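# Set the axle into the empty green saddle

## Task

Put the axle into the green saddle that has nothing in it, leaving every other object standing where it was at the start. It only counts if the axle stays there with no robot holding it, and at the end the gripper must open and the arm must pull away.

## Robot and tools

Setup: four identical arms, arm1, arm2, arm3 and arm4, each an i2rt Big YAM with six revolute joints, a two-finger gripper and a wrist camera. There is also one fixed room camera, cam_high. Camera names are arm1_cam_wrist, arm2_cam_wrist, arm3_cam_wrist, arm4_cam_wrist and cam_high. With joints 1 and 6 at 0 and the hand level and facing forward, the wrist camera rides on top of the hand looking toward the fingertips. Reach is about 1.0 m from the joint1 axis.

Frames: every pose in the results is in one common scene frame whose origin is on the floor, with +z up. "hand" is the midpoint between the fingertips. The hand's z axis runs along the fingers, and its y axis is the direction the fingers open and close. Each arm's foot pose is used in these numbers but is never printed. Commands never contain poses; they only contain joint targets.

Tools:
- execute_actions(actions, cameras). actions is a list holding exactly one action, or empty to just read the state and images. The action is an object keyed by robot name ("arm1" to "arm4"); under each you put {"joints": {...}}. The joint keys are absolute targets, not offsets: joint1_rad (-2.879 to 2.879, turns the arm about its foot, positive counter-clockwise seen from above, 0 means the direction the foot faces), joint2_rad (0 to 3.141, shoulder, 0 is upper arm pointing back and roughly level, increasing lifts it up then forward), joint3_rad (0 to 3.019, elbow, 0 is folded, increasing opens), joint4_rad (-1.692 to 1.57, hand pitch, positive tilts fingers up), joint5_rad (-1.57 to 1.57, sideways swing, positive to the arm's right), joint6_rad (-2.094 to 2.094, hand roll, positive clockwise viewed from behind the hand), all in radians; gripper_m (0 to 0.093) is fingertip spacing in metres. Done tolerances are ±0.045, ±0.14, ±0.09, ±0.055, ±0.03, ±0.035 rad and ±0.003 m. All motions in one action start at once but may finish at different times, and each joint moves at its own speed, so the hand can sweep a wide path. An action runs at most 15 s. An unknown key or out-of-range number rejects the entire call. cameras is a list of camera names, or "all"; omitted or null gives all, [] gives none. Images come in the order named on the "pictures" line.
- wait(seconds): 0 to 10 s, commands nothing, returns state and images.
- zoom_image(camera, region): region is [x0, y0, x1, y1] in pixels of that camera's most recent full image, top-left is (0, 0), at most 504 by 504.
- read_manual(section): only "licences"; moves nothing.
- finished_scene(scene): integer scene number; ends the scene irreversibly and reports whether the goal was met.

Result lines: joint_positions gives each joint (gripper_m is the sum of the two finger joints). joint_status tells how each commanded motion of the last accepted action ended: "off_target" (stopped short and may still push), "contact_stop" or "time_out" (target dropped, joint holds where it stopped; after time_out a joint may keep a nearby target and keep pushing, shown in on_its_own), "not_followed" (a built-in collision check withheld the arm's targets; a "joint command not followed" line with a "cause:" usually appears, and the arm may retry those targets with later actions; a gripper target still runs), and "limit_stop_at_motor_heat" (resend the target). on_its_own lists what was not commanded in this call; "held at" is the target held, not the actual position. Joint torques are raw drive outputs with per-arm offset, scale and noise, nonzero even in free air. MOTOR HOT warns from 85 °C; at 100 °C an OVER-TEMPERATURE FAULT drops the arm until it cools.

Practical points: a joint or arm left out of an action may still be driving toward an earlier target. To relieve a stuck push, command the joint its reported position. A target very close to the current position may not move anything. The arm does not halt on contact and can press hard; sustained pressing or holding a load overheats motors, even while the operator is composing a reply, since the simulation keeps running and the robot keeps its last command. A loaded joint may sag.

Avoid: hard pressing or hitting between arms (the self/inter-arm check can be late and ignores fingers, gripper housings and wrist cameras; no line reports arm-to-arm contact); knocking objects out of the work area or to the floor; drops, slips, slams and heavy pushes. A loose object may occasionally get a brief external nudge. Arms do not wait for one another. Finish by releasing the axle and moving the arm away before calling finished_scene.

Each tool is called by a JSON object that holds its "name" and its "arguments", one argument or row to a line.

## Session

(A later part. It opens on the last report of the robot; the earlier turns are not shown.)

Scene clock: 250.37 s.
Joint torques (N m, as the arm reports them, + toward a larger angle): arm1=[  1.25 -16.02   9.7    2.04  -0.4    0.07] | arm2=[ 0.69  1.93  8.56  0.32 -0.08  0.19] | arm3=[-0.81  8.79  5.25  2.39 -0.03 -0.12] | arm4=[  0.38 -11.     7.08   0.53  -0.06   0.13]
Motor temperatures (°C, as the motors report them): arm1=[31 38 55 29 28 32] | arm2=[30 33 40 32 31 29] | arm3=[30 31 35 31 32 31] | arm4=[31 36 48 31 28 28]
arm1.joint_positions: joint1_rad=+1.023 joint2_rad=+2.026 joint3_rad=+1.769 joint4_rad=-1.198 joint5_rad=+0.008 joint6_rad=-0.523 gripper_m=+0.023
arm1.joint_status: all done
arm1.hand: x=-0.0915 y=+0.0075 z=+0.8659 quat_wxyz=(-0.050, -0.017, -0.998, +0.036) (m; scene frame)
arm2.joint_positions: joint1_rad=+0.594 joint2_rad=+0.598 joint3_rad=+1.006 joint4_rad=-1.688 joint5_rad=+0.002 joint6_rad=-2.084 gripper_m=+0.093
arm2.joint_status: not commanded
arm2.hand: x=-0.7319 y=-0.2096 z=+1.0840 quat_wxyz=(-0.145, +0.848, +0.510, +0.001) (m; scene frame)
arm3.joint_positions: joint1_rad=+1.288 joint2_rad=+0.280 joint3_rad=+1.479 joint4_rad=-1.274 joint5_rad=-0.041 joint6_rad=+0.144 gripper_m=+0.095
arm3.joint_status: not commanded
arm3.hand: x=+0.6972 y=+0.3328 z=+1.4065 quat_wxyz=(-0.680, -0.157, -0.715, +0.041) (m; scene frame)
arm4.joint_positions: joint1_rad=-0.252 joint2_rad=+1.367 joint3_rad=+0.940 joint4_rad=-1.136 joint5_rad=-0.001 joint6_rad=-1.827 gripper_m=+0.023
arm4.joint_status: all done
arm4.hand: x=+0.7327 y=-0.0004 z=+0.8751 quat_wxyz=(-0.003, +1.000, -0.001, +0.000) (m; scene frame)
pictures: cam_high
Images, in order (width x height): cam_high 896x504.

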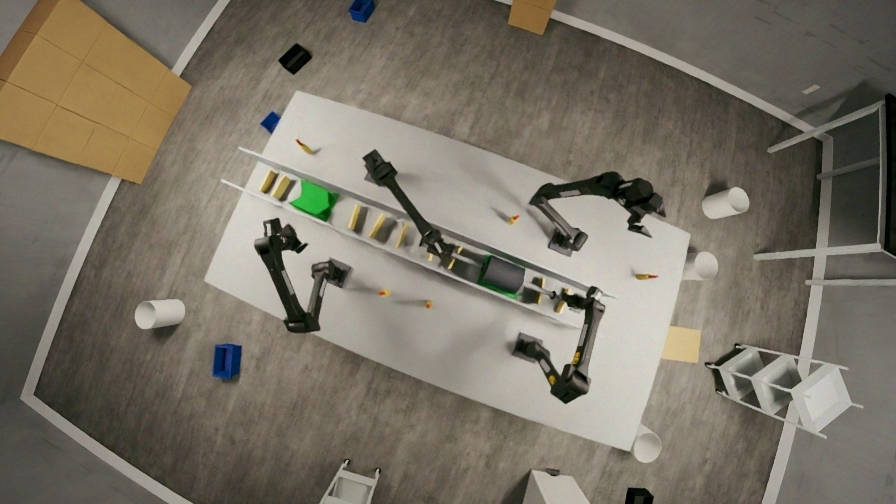

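Seated and unloaded. Release.

{"name": "execute_actions", "arguments": {
  "actions": [
    {"arm1":{"joints":{"gripper_m":0.07}},"arm4":{"joints":{"gripper_m":0.07}}}
  ],
  "cameras": ["arm1_cam_wrist","arm4_cam_wrist"]
}}

{"name": "execute_actions", "arguments": {
  "actions": [
    {"arm1":{"joints":{"joint2_rad":1.95,"joint3_rad":2.03,"joint4_rad":-1.45}},"arm4":{"joints":{"joint2_rad":1.28,"joint3_rad":1.3,"joint4_rad":-1.56}}}
  ],
  "cameras": []
}}

{"name": "execute_actions", "arguments": {
  "actions": [
    {"arm1":{"joints":{"joint2_rad":1.2,"joint3_rad":1.7}},"arm4":{"joints":{"joint2_rad":0.7,"joint3_rad":1.3}}}
  ],
  "cameras": ["cam_high"]
}}

Scene clock: 256.87 s.
Joint torques (N m, as the arm reports them, + toward a larger angle): arm1=[  0.98 -15.76   9.69   1.72  -0.26   0.07] | arm2=[ 0.67  1.94  8.52  0.29 -0.09  0.17] | arm3=[ 0.26  9.9   5.32  2.19 -0.04 -0.04] | arm4=[  0.42 -11.18   7.07   0.49  -0.06   0.13]
Motor temperatures (°C, as the motors report them): arm1=[31 38 53 29 28 32] | arm2=[30 33 40 32 31 29] | arm3=[30 31 35 31 32 31] | arm4=[31 35 48 31 28 28]
arm1.joint_positions: joint1_rad=+1.026 joint2_rad=+2.026 joint3_rad=+1.769 joint4_rad=-1.191 joint5_rad=+0.005 joint6_rad=-0.523 gripper_m=+0.070
arm1.joint_status: all done
arm1.hand: x=-0.0887 y=+0.0090 z=+0.8661 quat_wxyz=(-0.053, -0.015, -0.998, +0.036) (m; scene frame)
arm2.joint_positions: joint1_rad=+0.594 joint2_rad=+0.598 joint3_rad=+1.006 joint4_rad=-1.688 joint5_rad=+0.002 joint6_rad=-2.084 gripper_m=+0.093
arm2.joint_status: not commanded
arm2.hand: x=-0.7319 y=-0.2096 z=+1.0840 quat_wxyz=(-0.145, +0.848, +0.510, +0.001) (m; scene frame)
arm3.joint_positions: joint1_rad=+1.288 joint2_rad=+0.280 joint3_rad=+1.479 joint4_rad=-1.274 joint5_rad=-0.041 joint6_rad=+0.144 gripper_m=+0.095
arm3.joint_status: not commanded
arm3.hand: x=+0.6972 y=+0.3328 z=+1.4065 quat_wxyz=(-0.680, -0.157, -0.715, +0.041) (m; scene frame)
arm4.joint_positions: joint1_rad=-0.252 joint2_rad=+1.367 joint3_rad=+0.940 joint4_rad=-1.136 joint5_rad=-0.001 joint6_rad=-1.827 gripper_m=+0.070
arm4.joint_status: all done
arm4.hand: x=+0.7327 y=-0.0004 z=+0.8751 quat_wxyz=(-0.003, +1.000, -0.001, +0.000) (m; scene frame)
pictures: arm1_cam_wrist, arm4_cam_wrist
Images, in order (width x height): arm1_cam_wrist 504x504, arm4_cam_wrist 504x504.

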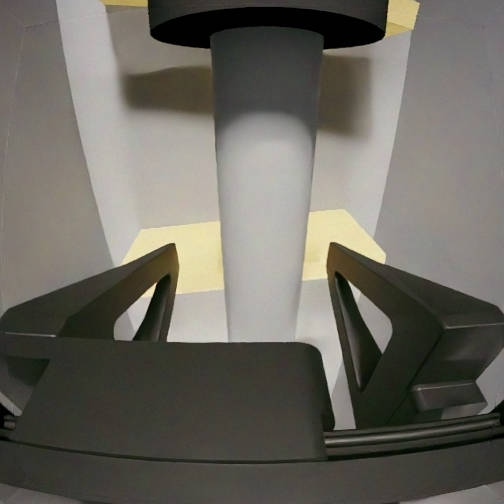

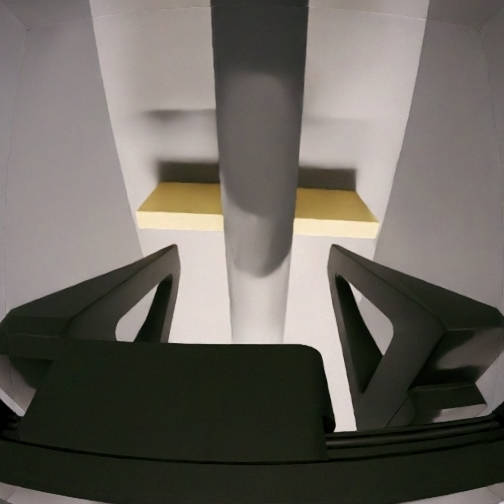

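Scene clock: 258.03 s.
Joint torques (N m, as the arm reports them, + toward a larger angle): arm1=[  0.96 -13.56  11.16   0.85  -0.26   0.07] | arm2=[ 0.52  1.68  8.63  0.3  -0.11  0.14] | arm3=[-1.06  9.7   5.42  2.12  0.04 -0.09] | arm4=[ 0.41 -9.34 11.07 -0.22 -0.06  0.13]
Motor temperatures (°C, as the motors report them): arm1=[31 38 53 29 28 32] | arm2=[30 33 40 32 31 29] | arm3=[30 31 35 31 32 31] | arm4=[31 35 48 31 28 28]
arm1.joint_positions: joint1_rad=+1.026 joint2_rad=+1.938 joint3_rad=+2.001 joint4_rad=-1.442 joint5_rad=+0.005 joint6_rad=-0.523 gripper_m=+0.070
arm1.joint_status: all done
arm1.hand: x=-0.0888 y=+0.0095 z=+1.0088 quat_wxyz=(-0.083, -0.015, -0.995, +0.054) (m; scene frame)
arm2.joint_positions: joint1_rad=+0.594 joint2_rad=+0.598 joint3_rad=+1.006 joint4_rad=-1.688 joint5_rad=+0.002 joint6_rad=-2.084 gripper_m=+0.093
arm2.joint_status: not commanded
arm2.hand: x=-0.7319 y=-0.2096 z=+1.0840 quat_wxyz=(-0.145, +0.848, +0.510, +0.001) (m; scene frame)
arm3.joint_positions: joint1_rad=+1.288 joint2_rad=+0.280 joint3_rad=+1.479 joint4_rad=-1.274 joint5_rad=-0.041 joint6_rad=+0.144 gripper_m=+0.095
arm3.joint_status: not commanded
arm3.hand: x=+0.6972 y=+0.3328 z=+1.4065 quat_wxyz=(-0.680, -0.157, -0.715, +0.041) (m; scene frame)
arm4.joint_positions: joint1_rad=-0.252 joint2_rad=+1.267 joint3_rad=+1.261 joint4_rad=-1.549 joint5_rad=-0.001 joint6_rad=-1.827 gripper_m=+0.070
arm4.joint_status: all done
arm4.hand: x=+0.7323 y=-0.0022 z=+1.0280 quat_wxyz=(-0.007, +1.000, -0.001, +0.001) (m; scene frame)
pictures: none
No camera images: the call's "cameras" was empty. Leave "cameras" out to get every camera's image.

Scene clock: 259.73 s.
Joint torques (N m, as the arm reports them, + toward a larger angle): arm1=[ 0.94 -5.08  9.11  1.81 -0.25  0.09] | arm2=[ 0.74  1.67  8.56  0.35 -0.11  0.16] | arm3=[ 0.04  9.57  5.31  2.04  0.04 -0.09] | arm4=[ 0.33 -0.57 10.21  0.82 -0.05  0.19]
Motor temperatures (°C, as the motors report them): arm1=[31 38 53 29 28 32] | arm2=[30 33 40 32 31 29] | arm3=[30 31 35 31 32 31] | arm4=[31 35 48 31 28 28]
arm1.joint_positions: joint1_rad=+1.026 joint2_rad=+1.204 joint3_rad=+1.692 joint4_rad=-1.445 joint5_rad=+0.005 joint6_rad=-0.523 gripper_m=+0.070
arm1.joint_status: all done
arm1.hand: x=-0.2777 y=+0.1268 z=+1.2520 quat_wxyz=(-0.261, -0.014, -0.952, +0.159) (m; scene frame)
arm2.joint_positions: joint1_rad=+0.594 joint2_rad=+0.598 joint3_rad=+1.006 joint4_rad=-1.688 joint5_rad=+0.002 joint6_rad=-2.084 gripper_m=+0.093
arm2.joint_status: not commanded
arm2.hand: x=-0.7319 y=-0.2096 z=+1.0840 quat_wxyz=(-0.145, +0.848, +0.510, +0.001) (m; scene frame)
arm3.joint_positions: joint1_rad=+1.288 joint2_rad=+0.280 joint3_rad=+1.479 joint4_rad=-1.274 joint5_rad=-0.041 joint6_rad=+0.144 gripper_m=+0.095
arm3.joint_status: not commanded
arm3.hand: x=+0.6972 y=+0.3328 z=+1.4065 quat_wxyz=(-0.680, -0.157, -0.715, +0.041) (m; scene frame)
arm4.joint_positions: joint1_rad=-0.252 joint2_rad=+0.700 joint3_rad=+1.269 joint4_rad=-1.551 joint5_rad=-0.001 joint6_rad=-1.827 gripper_m=+0.070
arm4.joint_status: all done
arm4.hand: x=+0.7005 y=-0.1226 z=+1.1919 quat_wxyz=(-0.279, +0.957, -0.001, +0.073) (m; scene frame)
pictures: cam_high
Images, in order (width x height): cam_high 896x504.

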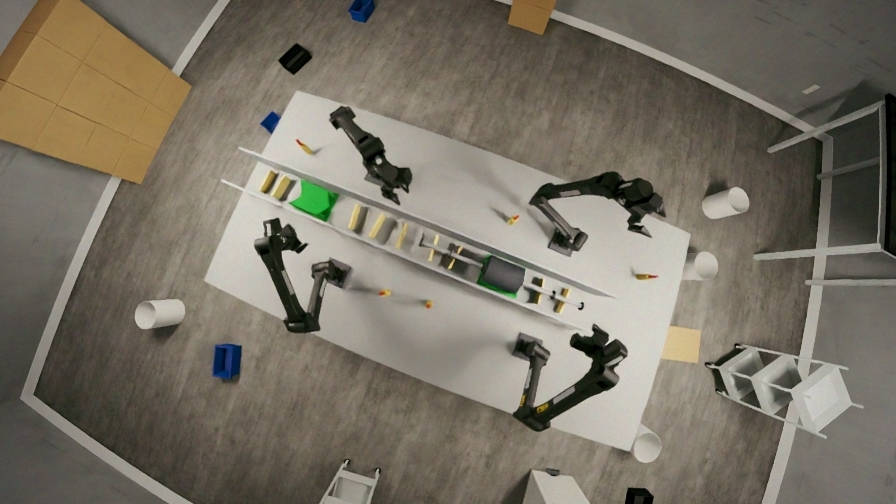

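{"name": "finished_scene", "arguments": {
  "scene": 2
}}

The scene is finished: the task was done.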